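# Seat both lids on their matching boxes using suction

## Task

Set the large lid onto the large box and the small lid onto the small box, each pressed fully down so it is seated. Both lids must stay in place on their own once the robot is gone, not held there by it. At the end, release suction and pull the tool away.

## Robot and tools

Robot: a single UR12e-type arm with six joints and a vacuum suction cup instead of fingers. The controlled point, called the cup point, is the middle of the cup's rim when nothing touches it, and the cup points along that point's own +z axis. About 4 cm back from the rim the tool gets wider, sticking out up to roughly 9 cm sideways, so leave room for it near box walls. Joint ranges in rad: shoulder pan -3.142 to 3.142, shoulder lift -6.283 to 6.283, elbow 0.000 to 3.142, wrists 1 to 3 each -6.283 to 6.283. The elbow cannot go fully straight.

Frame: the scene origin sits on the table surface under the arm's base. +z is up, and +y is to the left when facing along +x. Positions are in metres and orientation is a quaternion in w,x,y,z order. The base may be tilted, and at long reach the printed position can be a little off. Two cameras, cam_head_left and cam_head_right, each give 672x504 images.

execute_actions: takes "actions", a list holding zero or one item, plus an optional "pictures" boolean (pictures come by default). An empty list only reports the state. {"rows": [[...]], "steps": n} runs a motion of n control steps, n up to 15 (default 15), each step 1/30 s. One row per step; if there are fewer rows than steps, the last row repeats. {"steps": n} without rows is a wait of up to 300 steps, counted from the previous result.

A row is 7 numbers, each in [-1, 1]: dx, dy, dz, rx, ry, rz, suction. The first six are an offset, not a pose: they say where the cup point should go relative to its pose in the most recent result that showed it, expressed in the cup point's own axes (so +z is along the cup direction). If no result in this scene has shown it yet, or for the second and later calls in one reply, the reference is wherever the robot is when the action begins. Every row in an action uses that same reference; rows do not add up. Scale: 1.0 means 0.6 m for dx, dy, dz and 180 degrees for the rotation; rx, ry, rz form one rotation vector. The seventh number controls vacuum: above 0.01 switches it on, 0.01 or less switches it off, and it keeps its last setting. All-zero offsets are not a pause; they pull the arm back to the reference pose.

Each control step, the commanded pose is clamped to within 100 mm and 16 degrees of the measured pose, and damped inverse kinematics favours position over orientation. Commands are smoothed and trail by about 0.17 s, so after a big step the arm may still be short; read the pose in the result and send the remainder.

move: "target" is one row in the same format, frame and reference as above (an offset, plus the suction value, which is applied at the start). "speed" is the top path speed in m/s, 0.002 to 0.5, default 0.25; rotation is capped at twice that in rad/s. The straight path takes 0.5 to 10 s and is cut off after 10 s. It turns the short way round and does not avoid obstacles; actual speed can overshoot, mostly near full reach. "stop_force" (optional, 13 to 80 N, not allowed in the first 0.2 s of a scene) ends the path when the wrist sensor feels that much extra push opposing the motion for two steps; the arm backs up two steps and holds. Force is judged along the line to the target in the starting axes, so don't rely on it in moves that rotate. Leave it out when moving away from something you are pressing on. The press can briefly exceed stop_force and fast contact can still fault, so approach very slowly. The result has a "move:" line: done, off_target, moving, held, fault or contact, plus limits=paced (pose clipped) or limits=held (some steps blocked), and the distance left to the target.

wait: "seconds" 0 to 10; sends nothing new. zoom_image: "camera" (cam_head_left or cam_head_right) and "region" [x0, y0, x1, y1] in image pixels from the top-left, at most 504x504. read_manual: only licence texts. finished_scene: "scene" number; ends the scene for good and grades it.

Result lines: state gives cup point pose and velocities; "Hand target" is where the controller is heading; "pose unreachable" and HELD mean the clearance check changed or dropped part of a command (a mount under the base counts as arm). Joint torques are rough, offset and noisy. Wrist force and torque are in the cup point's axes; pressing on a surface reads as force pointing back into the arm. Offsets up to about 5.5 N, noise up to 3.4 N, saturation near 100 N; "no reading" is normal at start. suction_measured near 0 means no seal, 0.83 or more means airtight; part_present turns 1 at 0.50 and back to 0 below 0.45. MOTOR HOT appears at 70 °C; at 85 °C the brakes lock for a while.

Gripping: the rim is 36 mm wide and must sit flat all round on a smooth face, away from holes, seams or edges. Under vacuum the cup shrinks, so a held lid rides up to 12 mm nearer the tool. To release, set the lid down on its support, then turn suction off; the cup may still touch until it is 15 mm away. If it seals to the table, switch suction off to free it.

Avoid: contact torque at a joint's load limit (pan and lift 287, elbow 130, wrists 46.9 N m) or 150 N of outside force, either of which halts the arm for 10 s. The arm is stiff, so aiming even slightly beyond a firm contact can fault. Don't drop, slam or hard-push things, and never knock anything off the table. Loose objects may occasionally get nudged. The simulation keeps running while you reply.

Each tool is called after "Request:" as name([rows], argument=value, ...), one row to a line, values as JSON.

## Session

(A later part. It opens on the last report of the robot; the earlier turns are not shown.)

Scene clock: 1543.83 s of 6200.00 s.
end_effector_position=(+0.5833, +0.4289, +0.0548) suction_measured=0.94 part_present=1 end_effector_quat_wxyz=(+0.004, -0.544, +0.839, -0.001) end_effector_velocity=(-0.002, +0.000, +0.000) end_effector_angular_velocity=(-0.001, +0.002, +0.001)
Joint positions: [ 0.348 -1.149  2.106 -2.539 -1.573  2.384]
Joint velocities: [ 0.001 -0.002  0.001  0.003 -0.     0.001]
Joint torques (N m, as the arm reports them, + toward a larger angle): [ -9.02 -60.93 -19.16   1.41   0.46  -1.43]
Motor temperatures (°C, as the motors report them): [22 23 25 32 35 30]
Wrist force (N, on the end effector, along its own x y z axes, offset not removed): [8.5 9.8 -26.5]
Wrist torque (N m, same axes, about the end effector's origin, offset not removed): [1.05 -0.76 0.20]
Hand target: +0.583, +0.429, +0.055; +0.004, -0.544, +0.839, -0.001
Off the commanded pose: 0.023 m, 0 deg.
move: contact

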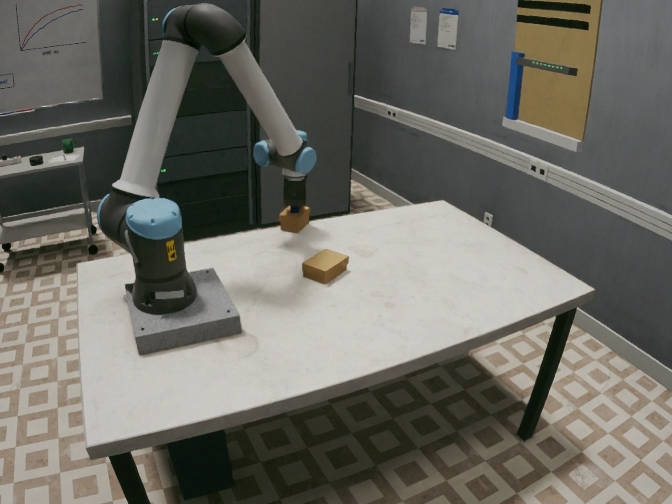

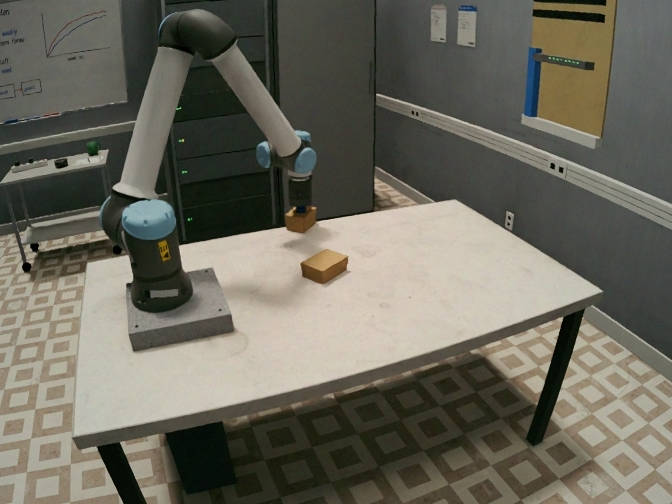

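Request:
move(target=[0.002,-0.002,-0.012,0,0,0,1], speed=0.006)

Request:
move(target=[0,0,0.05,0,0,0,1], speed=0.003, stop_force=13)

Request:
zoom_image(camera="cam_head_left", region=[275,195,325,240])

Request:
zoom_image(camera="cam_head_right", region=[280,195,330,240])

Scene clock: 1558.80 s of 6200.00 s.
end_effector_position=(+0.5838, +0.4273, +0.0618) suction_measured=0.94 part_present=1 end_effector_quat_wxyz=(+0.004, -0.544, +0.839, -0.001) end_effector_velocity=(-0.000, -0.000, +0.001) end_effector_angular_velocity=(-0.001, +0.001, +0.000)
Joint positions: [ 0.346 -1.16   2.105 -2.526 -1.573  2.382]
Joint velocities: [-0.    -0.002  0.     0.003 -0.    -0.001]
Joint torques (N m, as the arm reports them, + toward a larger angle): [-15.43 -73.42 -36.3   -0.2    1.58  -2.91]
Motor temperatures (°C, as the motors report them): [22 23 25 32 35 30]
Wrist force (N, on the end effector, along its own x y z axes, offset not removed): [-4.0 4.4 -5.7]
Wrist torque (N m, same axes, about the end effector's origin, offset not removed): [0.83 0.46 0.14]
Hand target: +0.584, +0.427, +0.062; +0.004, -0.544, +0.839, -0.001
Off the commanded pose: 0.000 m, 0 deg.
After step 90, 10.53 s passed at rest.
move: done

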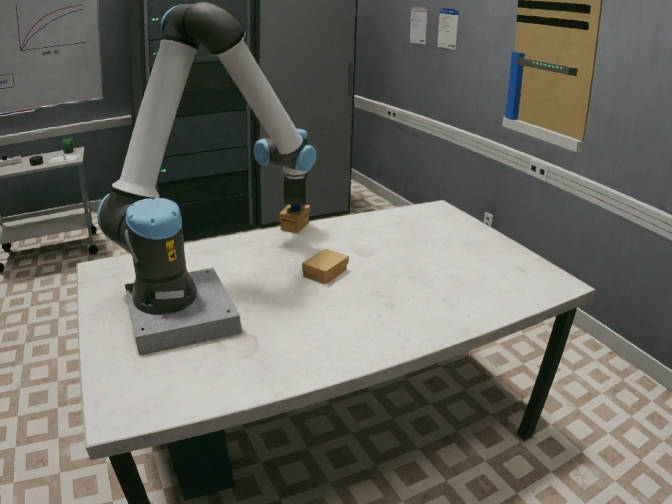

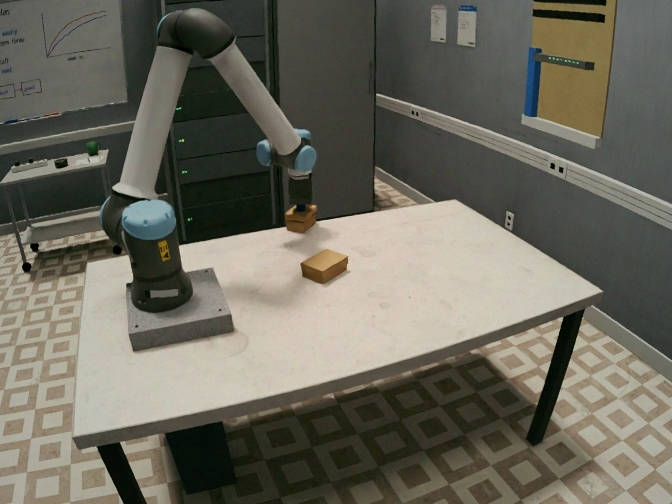

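Scene clock: 1561.73 s of 6200.00 s.
end_effector_position=(+0.5839, +0.4274, +0.0541) suction_measured=0.94 part_present=1 end_effector_quat_wxyz=(+0.004, -0.544, +0.839, -0.001) end_effector_velocity=(-0.000, -0.001, +0.001) end_effector_angular_velocity=(-0.000, +0.001, +0.000)
Joint positions: [ 0.345 -1.148  2.107 -2.541 -1.573  2.382]
Joint velocities: [-0.    -0.002  0.     0.002 -0.    -0.001]
Joint torques (N m, as the arm reports them, + toward a larger angle): [-11.38 -62.62 -19.98   2.04   1.42  -1.3 ]
Motor temperatures (°C, as the motors report them): [22 23 25 32 35 30]
Wrist force (N, on the end effector, along its own x y z axes, offset not removed): [0.2 2.0 -17.4]
Wrist torque (N m, same axes, about the end effector's origin, offset not removed): [0.32 -0.18 0.17]
Hand target: +0.584, +0.427, +0.054; +0.004, -0.544, +0.839, -0.001
Off the commanded pose: 0.022 m, 0 deg.
move: contact

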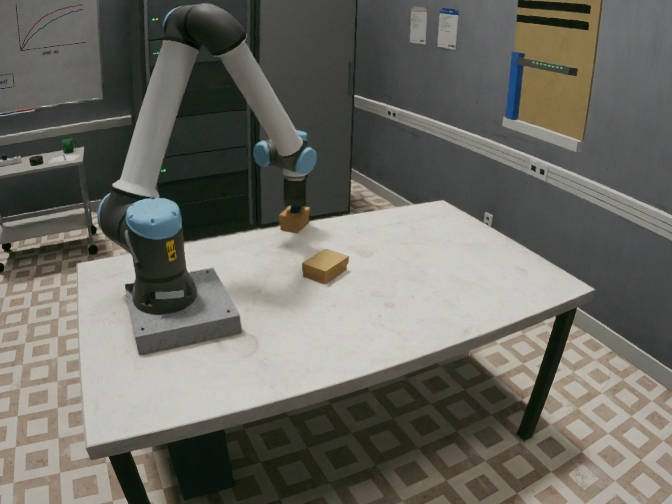

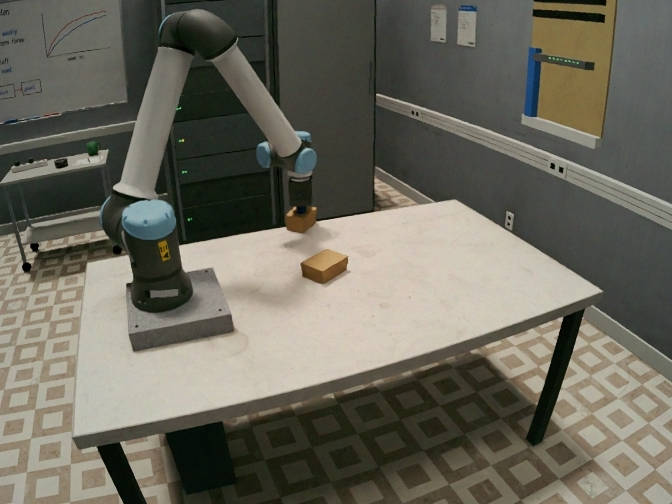

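Region (275, 195, 325, 240) of cam_head_left's 672x504 image, scaled by 10.080, with more detail than that image has; it fills the top 454 rows of this view, and the rest is white.

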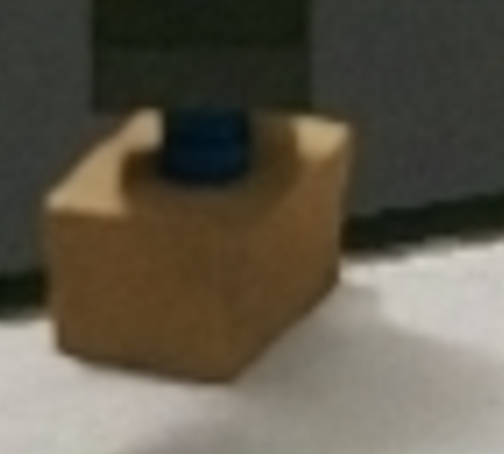

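Region (280, 195, 330, 240) of cam_head_right's 672x504 image, scaled by 10.080, with more detail than that image has; it fills the top 454 rows of this view, and the rest is white.

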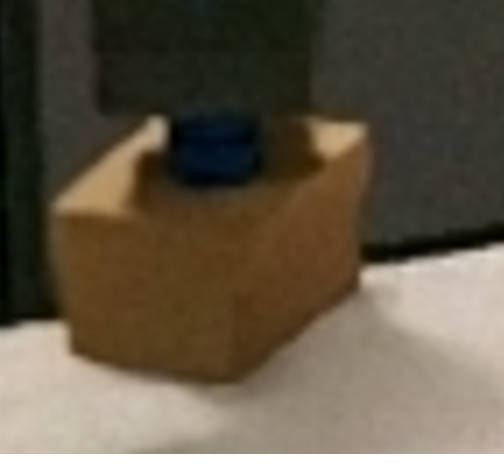

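Request:
move(target=[0,0,-0.018,0,0,0,1], speed=0.006)

Request:
zoom_image(camera="cam_head_left", region=[275,195,325,240])

Request:
zoom_image(camera="cam_head_right", region=[280,195,330,240])

Scene clock: 1575.93 s of 6200.00 s.
end_effector_position=(+0.5838, +0.4273, +0.0647) suction_measured=0.94 part_present=1 end_effector_quat_wxyz=(+0.004, -0.544, +0.839, -0.001) end_effector_velocity=(+0.001, +0.000, +0.002) end_effector_angular_velocity=(+0.001, -0.001, +0.001)
Joint positions: [ 0.345 -1.165  2.104 -2.521 -1.573  2.382]
Joint velocities: [-0.    -0.003 -0.001  0.003  0.001 -0.001]
Joint torques (N m, as the arm reports them, + toward a larger angle): [  6.22 -71.56 -35.05  -0.43  -0.92   3.64]
Motor temperatures (°C, as the motors report them): [22 23 25 32 35 30]
Wrist force (N, on the end effector, along its own x y z axes, offset not removed): [-1.1 1.0 -2.1]
Wrist torque (N m, same axes, about the end effector's origin, offset not removed): [0.24 0.00 0.22]
Hand target: +0.584, +0.427, +0.065; +0.004, -0.544, +0.839, -0.001
Off the commanded pose: 0.000 m, 0 deg.
After step 90, 9.20 s passed at rest.
move: done

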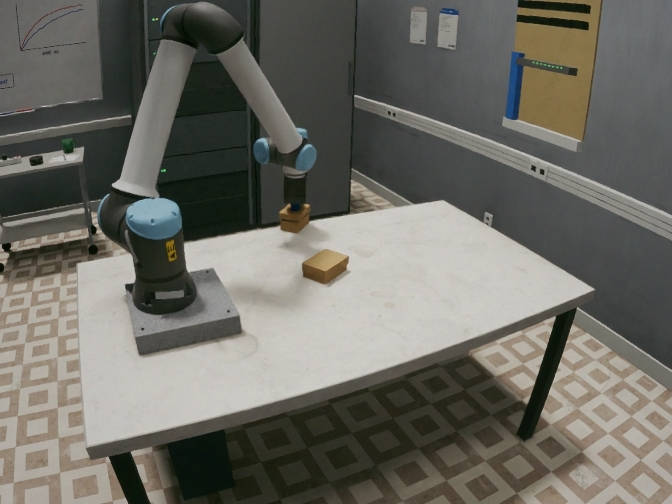

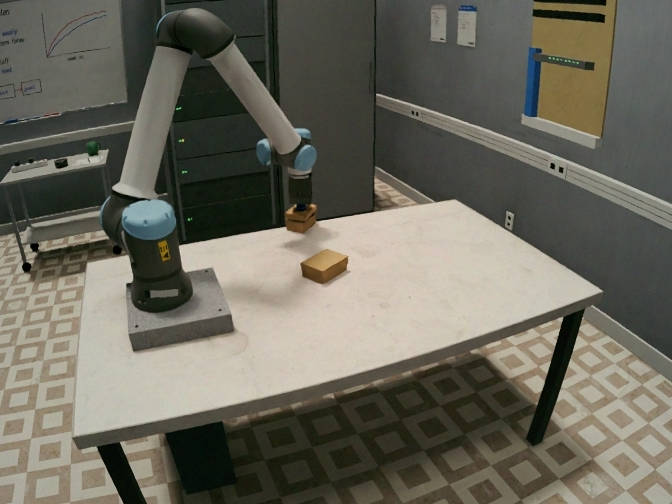

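Region (275, 195, 325, 240) of cam_head_left's 672x504 image, scaled by 10.080, with more detail than that image has; it fills the top 454 rows of this view, and the rest is white.

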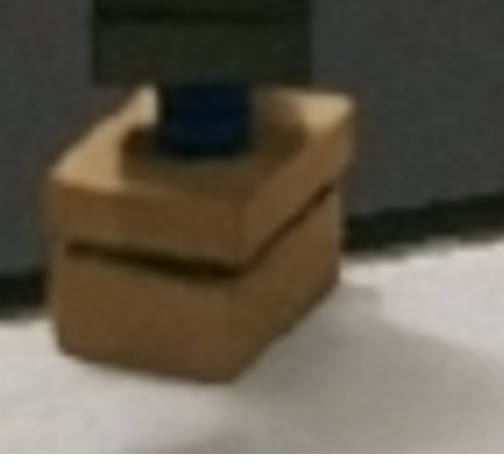

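Region (280, 195, 330, 240) of cam_head_right's 672x504 image, scaled by 10.080, with more detail than that image has; it fills the top 454 rows of this view, and the rest is white.

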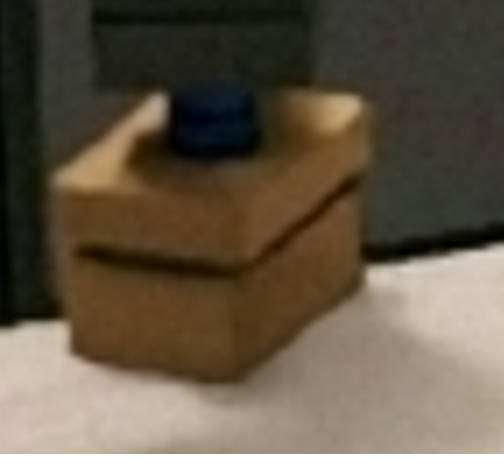

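Request:
move(target=[-0.006,0,0,0,0,0,1], speed=0.006)

Request:
move(target=[0,0,0.05,0,0,0,1], speed=0.004, stop_force=13)

Scene clock: 1585.03 s of 6200.00 s.
end_effector_position=(+0.5852, +0.4304, +0.0648) suction_measured=0.94 part_present=1 end_effector_quat_wxyz=(+0.004, -0.544, +0.839, -0.001) end_effector_velocity=(-0.000, +0.001, -0.001) end_effector_angular_velocity=(-0.000, +0.002, -0.000)
Joint positions: [ 0.349 -1.161  2.098 -2.518 -1.573  2.385]
Joint velocities: [ 0.002  0.002 -0.001  0.001  0.     0.002]
Joint torques (N m, as the arm reports them, + toward a larger angle): [ 11.18 -49.04 -36.41  -0.22  -1.91   4.04]
Motor temperatures (°C, as the motors report them): [22 23 25 32 35 30]
Wrist force (N, on the end effector, along its own x y z axes, offset not removed): [0.2 4.0 -1.9]
Wrist torque (N m, same axes, about the end effector's origin, offset not removed): [0.74 -0.10 0.13]
Hand target: +0.585, +0.431, +0.065; +0.004, -0.544, +0.839, -0.001
Off the commanded pose: 0.000 m, 0 deg.
After step 90, 5.27 s passed at rest.
move: done

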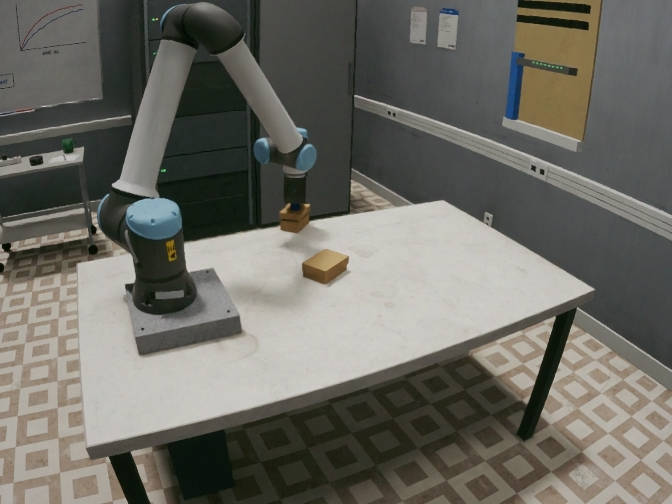

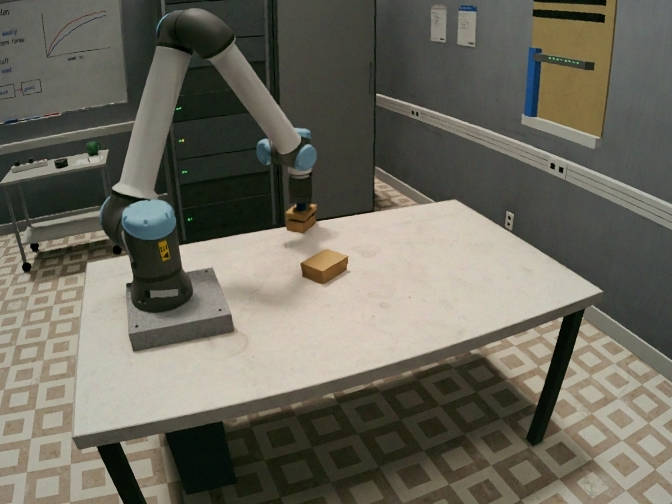

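Scene clock: 1588.00 s of 6200.00 s.
end_effector_position=(+0.5854, +0.4305, +0.0546) suction_measured=0.94 part_present=1 end_effector_quat_wxyz=(+0.005, -0.544, +0.839, -0.001) end_effector_velocity=(-0.001, -0.001, -0.000) end_effector_angular_velocity=(-0.002, +0.004, -0.002)
Joint positions: [ 0.349 -1.145  2.101 -2.538 -1.573  2.385]
Joint velocities: [-0.001 -0.001  0.001  0.004 -0.     0.001]
Joint torques (N m, as the arm reports them, + toward a larger angle): [-16.25 -53.69 -16.79   1.93  -1.89  -2.37]
Motor temperatures (°C, as the motors report them): [22 23 25 32 35 30]
Wrist force (N, on the end effector, along its own x y z axes, offset not removed): [4.7 7.5 -32.1]
Wrist torque (N m, same axes, about the end effector's origin, offset not removed): [0.67 -0.36 0.26]
Hand target: +0.585, +0.430, +0.055; +0.004, -0.544, +0.839, -0.001
Off the commanded pose: 0.020 m, 0 deg.
move: contact

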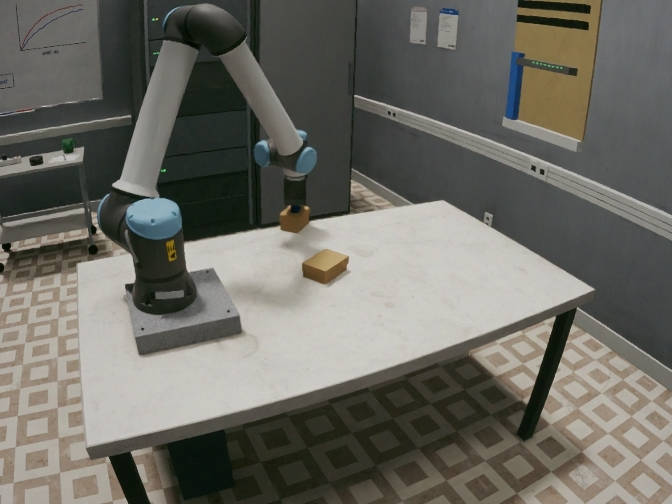

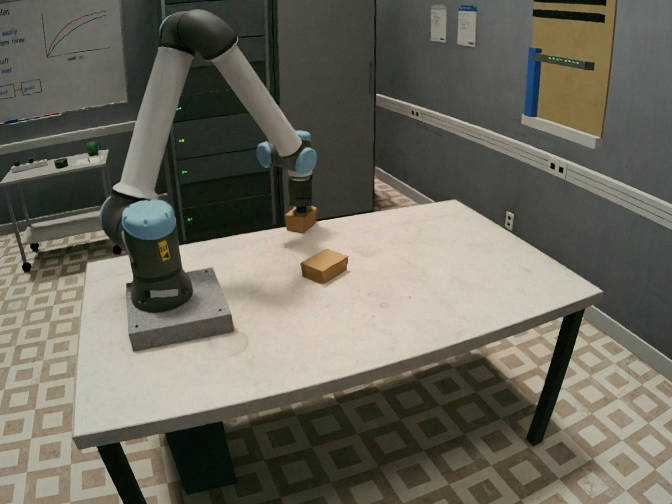

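Request:
move(target=[0.0085,0,-0.012,0,0,0,1], speed=0.006)

Request:
move(target=[0,0,0.05,0,0,0,1], speed=0.004, stop_force=13)

Request:
zoom_image(camera="cam_head_left", region=[275,195,325,240])

Scene clock: 1602.50 s of 6200.00 s.
end_effector_position=(+0.5833, +0.4259, +0.0616) suction_measured=0.94 part_present=1 end_effector_quat_wxyz=(+0.005, -0.544, +0.839, -0.001) end_effector_velocity=(-0.000, -0.001, +0.002) end_effector_angular_velocity=(-0.000, -0.001, +0.000)
Joint positions: [ 0.344 -1.161  2.108 -2.528 -1.573  2.38 ]
Joint velocities: [-0.001 -0.004  0.002  0.002 -0.    -0.001]
Joint torques (N m, as the arm reports them, + toward a larger angle): [-15.27 -71.1  -22.81  -0.25   1.25  -2.59]
Motor temperatures (°C, as the motors report them): [22 23 25 32 35 30]
Wrist force (N, on the end effector, along its own x y z axes, offset not removed): [1.6 3.1 -9.0]
Wrist torque (N m, same axes, about the end effector's origin, offset not removed): [0.64 -0.46 0.19]
Hand target: +0.583, +0.426, +0.062; +0.005, -0.544, +0.839, -0.001
Off the commanded pose: 0.000 m, 0 deg.
After step 90, 9.83 s passed at rest.
move: done

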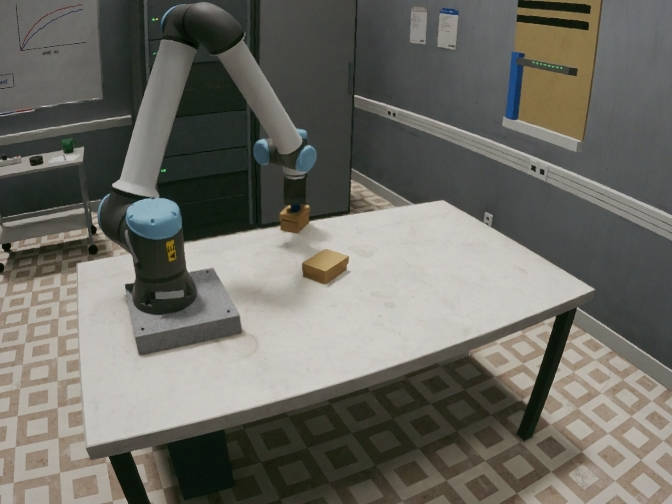

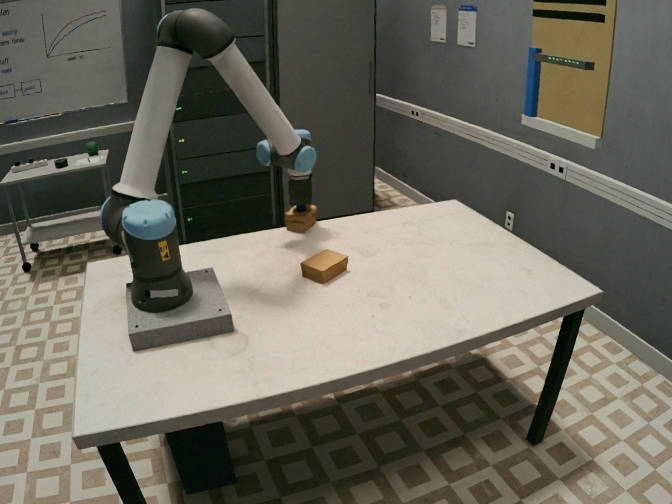

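Scene clock: 1604.67 s of 6200.00 s.
end_effector_position=(+0.5834, +0.4260, +0.0545) suction_measured=0.94 part_present=1 end_effector_quat_wxyz=(+0.005, -0.544, +0.839, -0.001) end_effector_velocity=(-0.000, -0.000, +0.001) end_effector_angular_velocity=(-0.001, +0.001, +0.001)
Joint positions: [ 0.344 -1.15   2.11  -2.542 -1.573  2.38 ]
Joint velocities: [-0.    -0.002 -0.     0.004 -0.    -0.001]
Joint torques (N m, as the arm reports them, + toward a larger angle): [ -1.24 -63.35 -20.18   1.69   1.44   2.01]
Motor temperatures (°C, as the motors report them): [22 23 25 32 35 30]
Wrist force (N, on the end effector, along its own x y z axes, offset not removed): [1.9 1.5 -23.8]
Wrist torque (N m, same axes, about the end effector's origin, offset not removed): [0.33 -0.09 -0.06]
Hand target: +0.583, +0.426, +0.055; +0.005, -0.544, +0.839, -0.001
Off the commanded pose: 0.023 m, 0 deg.
move: contact

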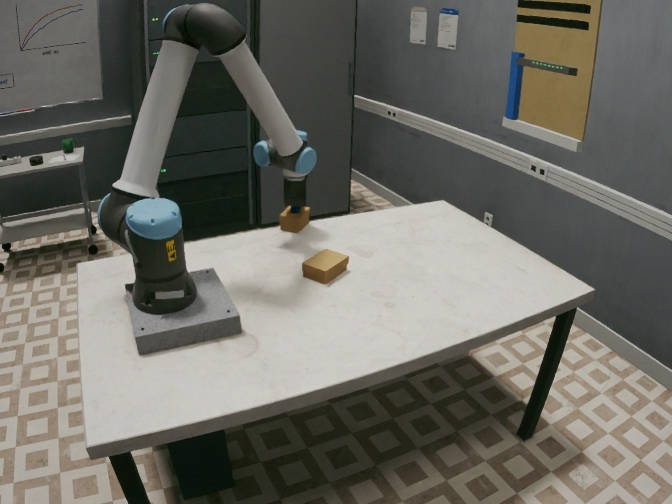

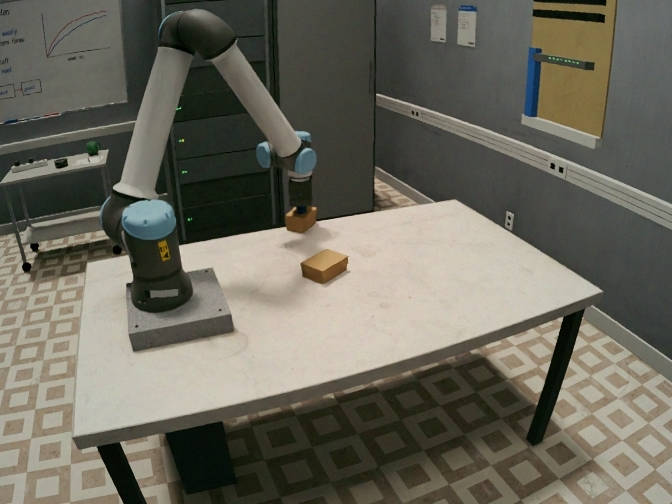

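Region (275, 195, 325, 240) of cam_head_left's 672x504 image, scaled by 10.080, with more detail than that image has; it fills the top 454 rows of this view, and the rest is white.

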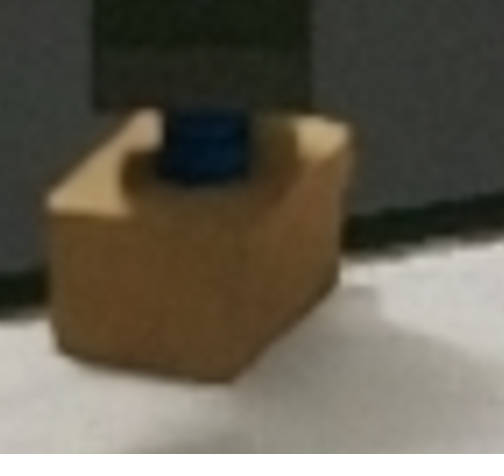

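Request:
move(target=[0,0,-0.006,0,0,0,0], speed=0.01)

Request:
move(target=[0,0,-0.2,0,0,0,0], speed=0.08)

Request:
zoom_image(camera="cam_head_left", region=[260,190,370,290])

Request:
zoom_image(camera="cam_head_right", region=[260,190,370,290])

Scene clock: 1615.63 s of 6200.00 s.
end_effector_position=(+0.5834, +0.4259, +0.0578) suction_measured=0.00 part_present=0 end_effector_quat_wxyz=(+0.005, -0.544, +0.839, -0.001) end_effector_velocity=(+0.001, +0.001, +0.003) end_effector_angular_velocity=(+0.001, -0.003, +0.000)
Joint positions: [ 0.344 -1.155  2.109 -2.536 -1.573  2.38 ]
Joint velocities: [ 0.    -0.004 -0.002  0.003  0.     0.   ]
Joint torques (N m, as the arm reports them, + toward a larger angle): [  2.92 -69.55 -35.    -0.35   1.55   2.75]
Motor temperatures (°C, as the motors report them): [22 23 25 32 35 30]
Wrist force (N, on the end effector, along its own x y z axes, offset not removed): [1.5 8.6 -6.3]
Wrist torque (N m, same axes, about the end effector's origin, offset not removed): [1.32 -0.47 0.08]
Hand target: +0.583, +0.426, +0.058; +0.005, -0.544, +0.839, -0.001
Off the commanded pose: 0.000 m, 0 deg.
After step 90, 7.27 s passed at rest.
move: done

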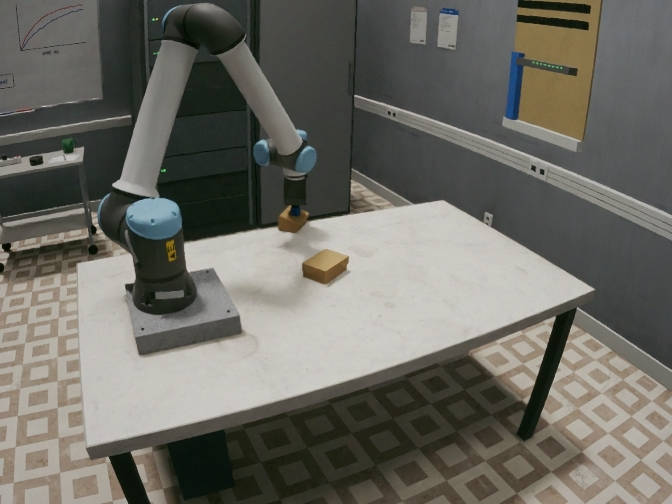

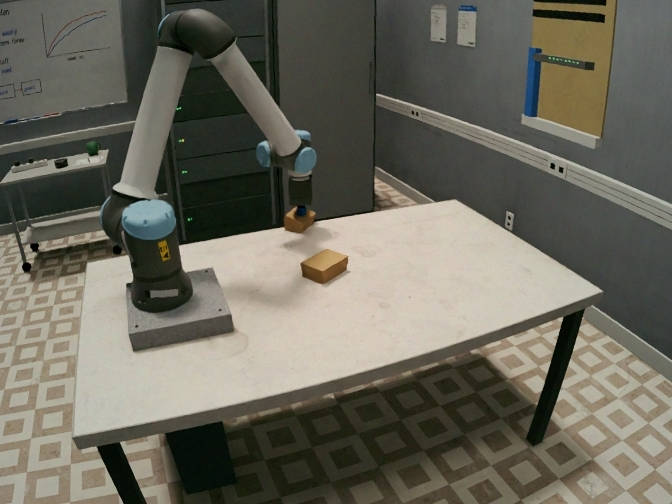

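Scene clock: 1617.63 s of 6200.00 s.
end_effector_position=(+0.5822, +0.4256, +0.1775) suction_measured=0.00 part_present=0 end_effector_quat_wxyz=(+0.005, -0.544, +0.839, -0.001) end_effector_velocity=(+0.001, -0.000, +0.002) end_effector_angular_velocity=(-0.001, -0.000, -0.000)
Joint positions: [ 0.344 -1.324  2.051 -2.309 -1.573  2.381]
Joint velocities: [-0.    -0.002 -0.002  0.005 -0.001  0.   ]
Joint torques (N m, as the arm reports them, + toward a larger angle): [  5.68 -62.77 -41.99  -0.3    1.47   2.36]
Motor temperatures (°C, as the motors report them): [22 23 25 32 35 30]
Wrist force (N, on the end effector, along its own x y z axes, offset not removed): [0.5 0.4 -2.5]
Wrist torque (N m, same axes, about the end effector's origin, offset not removed): [0.09 -0.26 0.16]
Hand target: +0.582, +0.426, +0.178; +0.005, -0.544, +0.839, -0.001
Off the commanded pose: 0.000 m, 0 deg.
move: done

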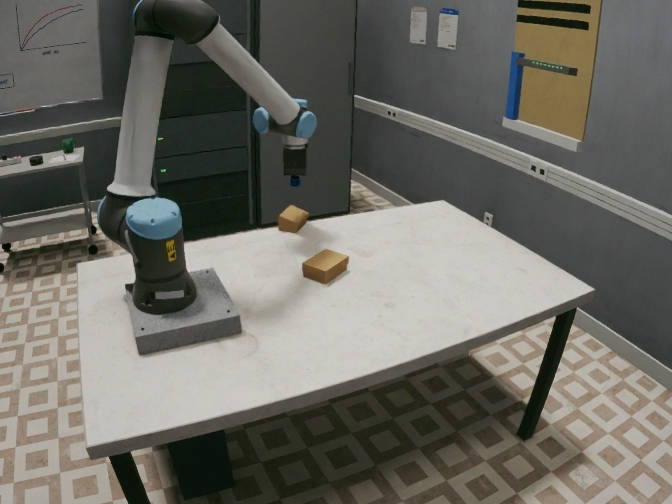

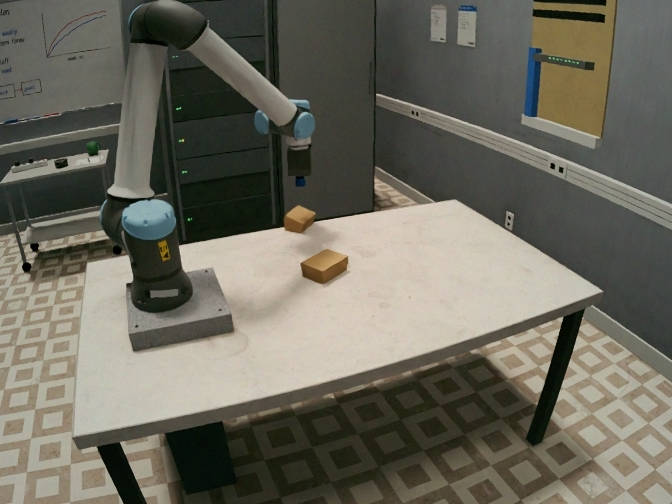

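Region (260, 190, 370, 290) of cam_head_left's 672x504 image, scaled by 4.582, with more detail than that image has; it fills the top 458 rows of this view, and the rest is white.

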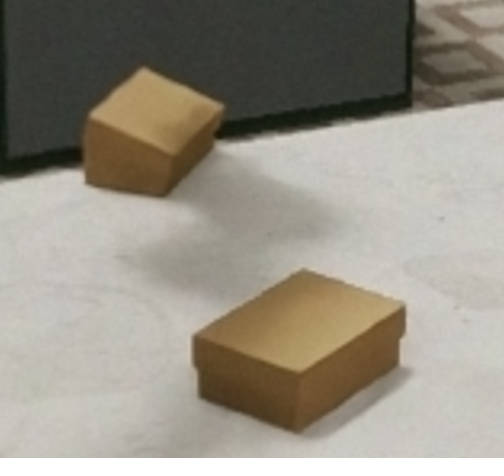

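Region (260, 190, 370, 290) of cam_head_right's 672x504 image, scaled by 4.582, with more detail than that image has; it fills the top 458 rows of this view, and the rest is white.

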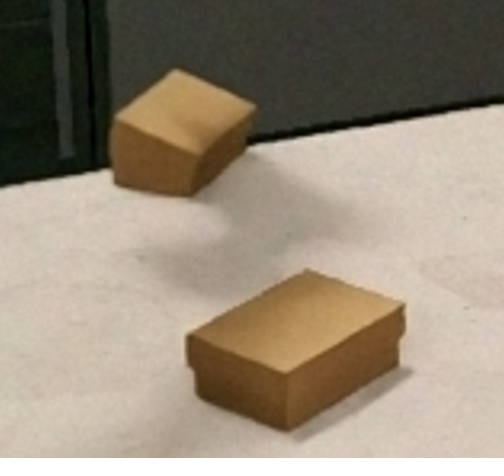

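Request:
move(target=[-0.015,0.025,0.17,0,0,0,0], speed=0.06)

Request:
move(target=[0,0,0.06,0,0,0,0], speed=0.004, stop_force=18)

Request:
zoom_image(camera="cam_head_left", region=[260,180,340,255])

Scene clock: 1627.60 s of 6200.00 s.
end_effector_position=(+0.5732, +0.4402, +0.0758) suction_measured=0.00 part_present=0 end_effector_quat_wxyz=(+0.005, -0.544, +0.839, -0.001) end_effector_velocity=(-0.000, +0.001, -0.004) end_effector_angular_velocity=(-0.000, +0.001, -0.001)
Joint positions: [ 0.368 -1.182  2.102 -2.502 -1.574  2.405]
Joint velocities: [ 0.001  0.006  0.    -0.005  0.     0.002]
Joint torques (N m, as the arm reports them, + toward a larger angle): [ 13.87 -48.14 -23.31  -8.38  -2.03   3.75]
Motor temperatures (°C, as the motors report them): [22 23 25 32 35 30]
Wrist force (N, on the end effector, along its own x y z axes, offset not removed): [-0.7 2.0 -7.2]
Wrist torque (N m, same axes, about the end effector's origin, offset not removed): [0.31 0.08 0.05]
Hand target: +0.573, +0.440, +0.075; +0.005, -0.544, +0.839, -0.001
Off the commanded pose: 0.000 m, 0 deg.
After step 90, 4.77 s passed at rest.
move: done

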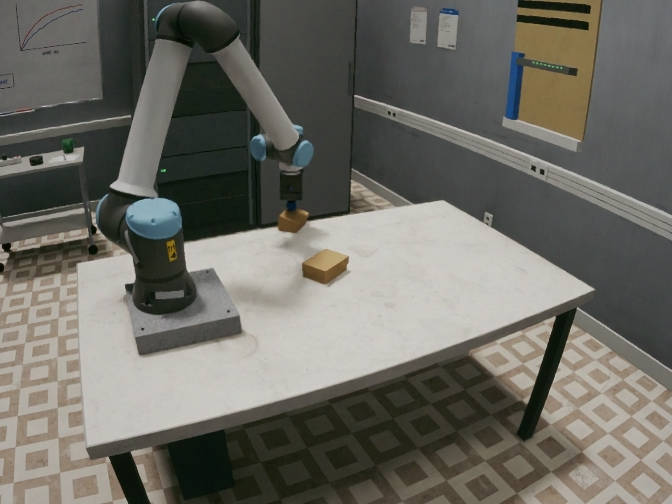

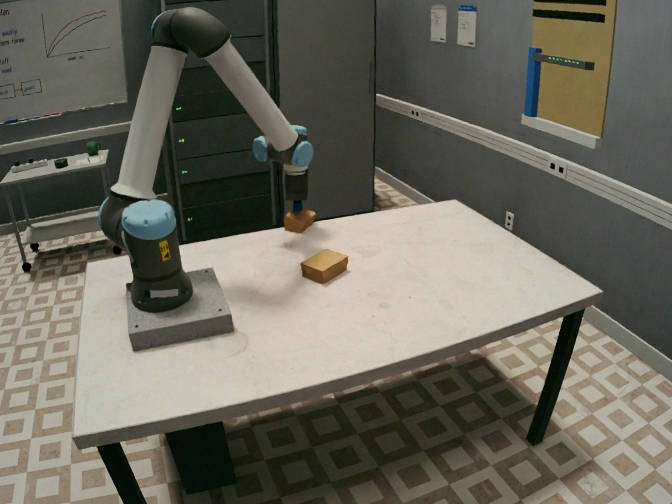

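Scene clock: 1634.57 s of 6200.00 s.
end_effector_position=(+0.5735, +0.4403, +0.0495) suction_measured=0.00 part_present=0 end_effector_quat_wxyz=(+0.005, -0.544, +0.839, -0.001) end_effector_velocity=(-0.001, -0.000, +0.002) end_effector_angular_velocity=(-0.000, +0.001, +0.000)
Joint positions: [ 0.368 -1.142  2.11  -2.551 -1.574  2.405]
Joint velocities: [ 0.    -0.004  0.001  0.003  0.    -0.   ]
Joint torques (N m, as the arm reports them, + toward a larger angle): [-14.37 -55.45 -17.     2.26  -1.38  -2.25]
Motor temperatures (°C, as the motors report them): [22 23 25 32 35 30]
Wrist force (N, on the end effector, along its own x y z axes, offset not removed): [-0.8 -0.3 -34.8]
Wrist torque (N m, same axes, about the end effector's origin, offset not removed): [-0.49 0.25 0.27]
Hand target: +0.574, +0.440, +0.050; +0.005, -0.544, +0.839, -0.001
Off the commanded pose: 0.010 m, 0 deg.
move: contact

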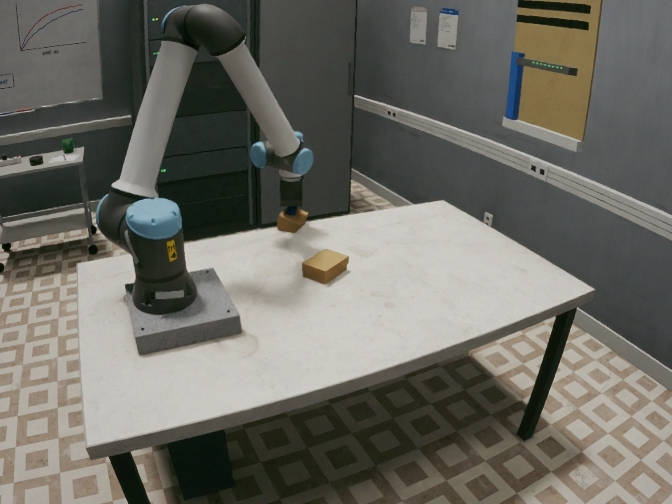

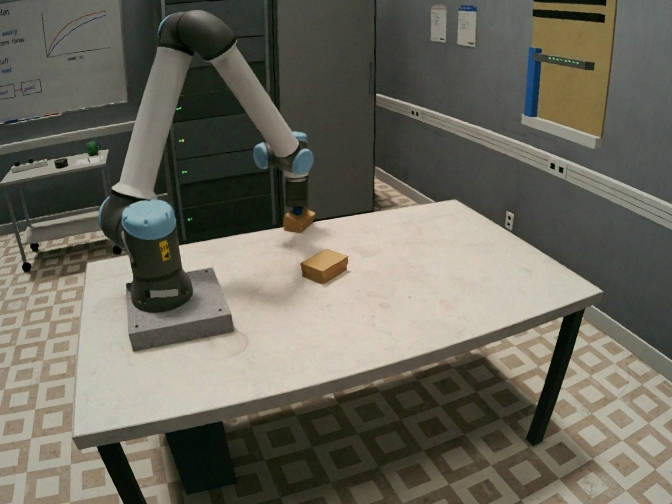

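Region (260, 180, 340, 255) of cam_head_left's 672x504 image, scaled by 6.300, with more detail than that image has; it fills the top 472 rows of this view, and the rest is white.

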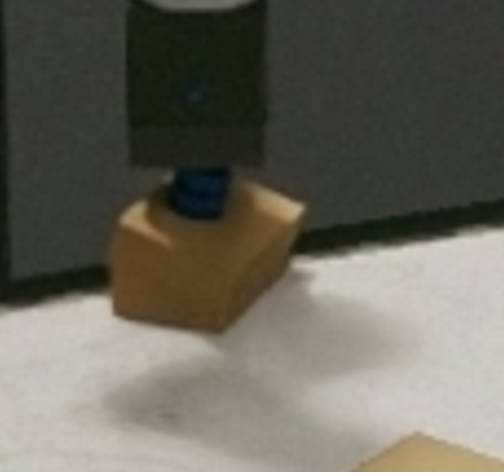

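Request:
move(target=[0,0.003,-0.003,0,0,0.02,0], speed=0.004)

Request:
move(target=[0,0,0,0,0,-0.04,0], speed=0.004)

Request:
move(target=[0,0,0.04,0,0,0,0], speed=0.003, stop_force=13)

Request:
zoom_image(camera="cam_head_left", region=[260,180,340,255])

Request:
zoom_image(camera="cam_head_right", region=[265,180,345,255])

Scene clock: 1654.47 s of 6200.00 s.
end_effector_position=(+0.5719, +0.4410, +0.0513) suction_measured=0.00 part_present=0 end_effector_quat_wxyz=(+0.005, -0.517, +0.856, -0.001) end_effector_velocity=(-0.000, -0.000, -0.000) end_effector_angular_velocity=(-0.000, +0.000, -0.002)
Joint positions: [ 0.37  -1.145  2.111 -2.548 -1.574  2.469]
Joint velocities: [ 0.    -0.     0.     0.    -0.     0.002]
Joint torques (N m, as the arm reports them, + toward a larger angle): [ 12.16 -63.74 -17.82   1.03  -1.83   4.04]
Motor temperatures (°C, as the motors report them): [22 23 25 32 35 30]
Wrist force (N, on the end effector, along its own x y z axes, offset not removed): [-4.9 -5.0 -17.4]
Wrist torque (N m, same axes, about the end effector's origin, offset not removed): [-0.81 0.80 0.10]
Hand target: +0.572, +0.441, +0.051; +0.005, -0.517, +0.856, -0.001
Off the commanded pose: 0.000 m, 0 deg.
After step 90, 8.83 s passed at rest.
move: done

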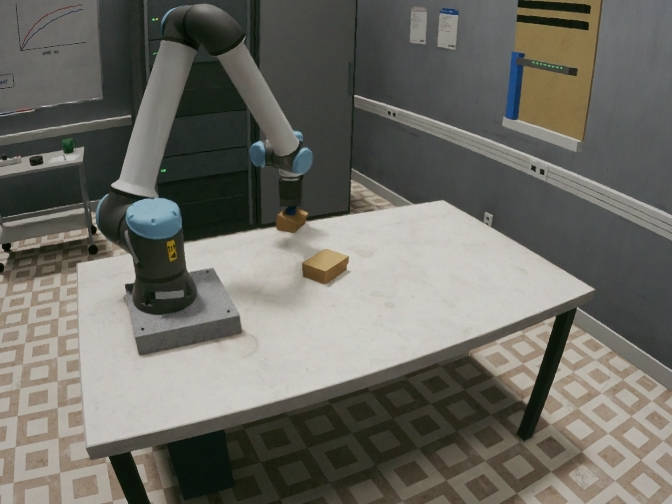

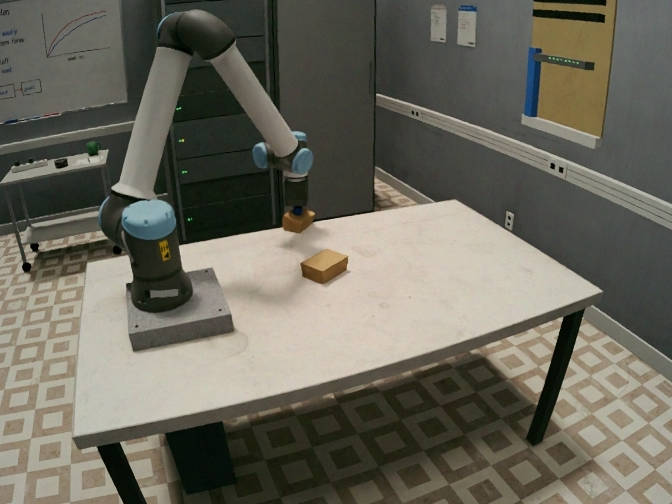

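Scene clock: 1664.67 s of 6200.00 s.
end_effector_position=(+0.5719, +0.4410, +0.0513) suction_measured=0.00 part_present=0 end_effector_quat_wxyz=(+0.005, -0.551, +0.835, -0.002) end_effector_velocity=(+0.000, -0.001, -0.000) end_effector_angular_velocity=(-0.001, -0.000, +0.001)
Joint positions: [ 0.37  -1.145  2.111 -2.548 -1.574  2.389]
Joint velocities: [-0.001 -0.     0.    -0.    -0.001 -0.001]
Joint torques (N m, as the arm reports them, + toward a larger angle): [  9.21 -51.46 -24.54  -1.15  -1.71  -2.65]
Motor temperatures (°C, as the motors report them): [22 23 25 32 35 30]
Wrist force (N, on the end effector, along its own x y z axes, offset not removed): [-3.5 -5.3 -21.5]
Wrist torque (N m, same axes, about the end effector's origin, offset not removed): [-1.07 0.32 0.54]
Hand target: +0.572, +0.441, +0.051; +0.005, -0.551, +0.835, -0.002
Off the commanded pose: 0.000 m, 3 deg.
move: off_target (path cut at 10 s)

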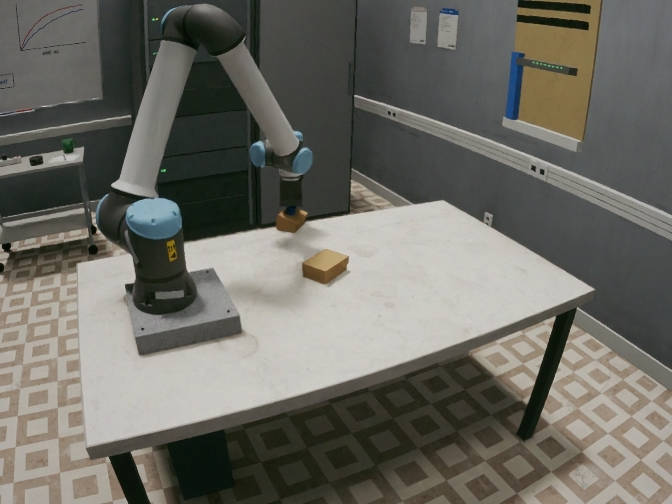

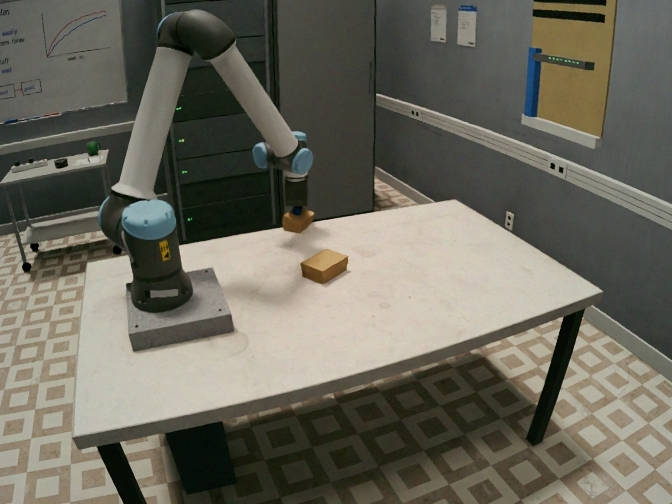

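Scene clock: 1665.80 s of 6200.00 s.
end_effector_position=(+0.5720, +0.4411, +0.0491) suction_measured=0.00 part_present=0 end_effector_quat_wxyz=(+0.005, -0.551, +0.835, -0.002) end_effector_velocity=(+0.001, +0.001, +0.002) end_effector_angular_velocity=(+0.001, -0.002, +0.000)
Joint positions: [ 0.37  -1.142  2.112 -2.553 -1.574  2.389]
Joint velocities: [ 0.    -0.002 -0.002  0.002 -0.    -0.   ]
Joint torques (N m, as the arm reports them, + toward a larger angle): [  4.96 -49.65 -14.66   2.73  -1.35   3.23]
Motor temperatures (°C, as the motors report them): [22 23 25 32 35 30]
Wrist force (N, on the end effector, along its own x y z axes, offset not removed): [-0.4 6.7 -37.3]
Wrist torque (N m, same axes, about the end effector's origin, offset not removed): [0.32 0.17 0.18]
Hand target: +0.572, +0.441, +0.049; +0.005, -0.551, +0.835, -0.002
Off the commanded pose: 0.022 m, 0 deg.
move: contact

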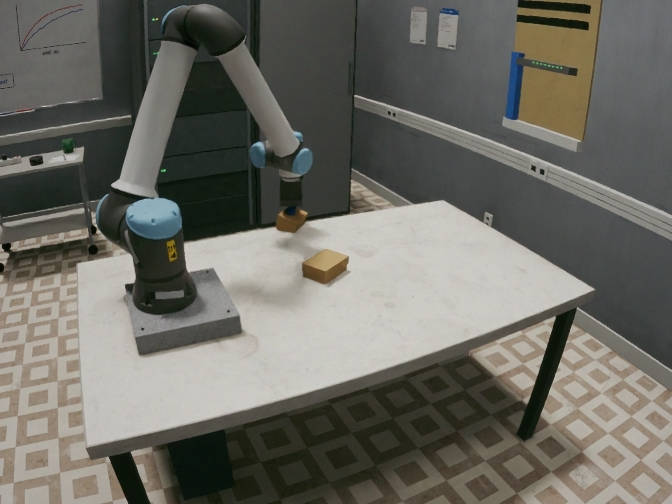

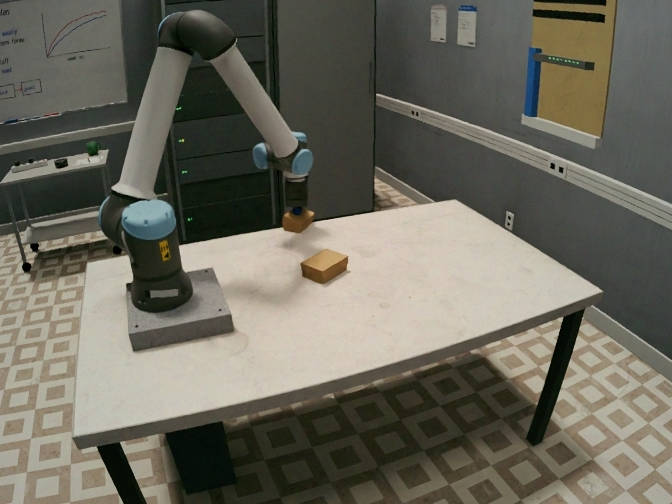

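Region (260, 180, 340, 255) of cam_head_left's 672x504 image, scaled by 6.300, with more detail than that image has; it fills the top 472 rows of this view, and the rest is white.

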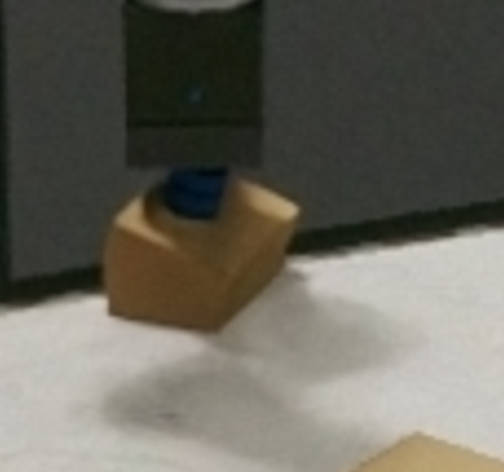

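Region (265, 180, 345, 255) of cam_head_right's 672x504 image, scaled by 6.300, with more detail than that image has; it fills the top 472 rows of this view, and the rest is white.

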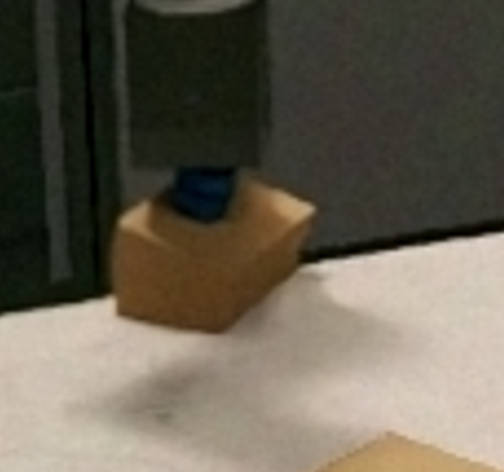

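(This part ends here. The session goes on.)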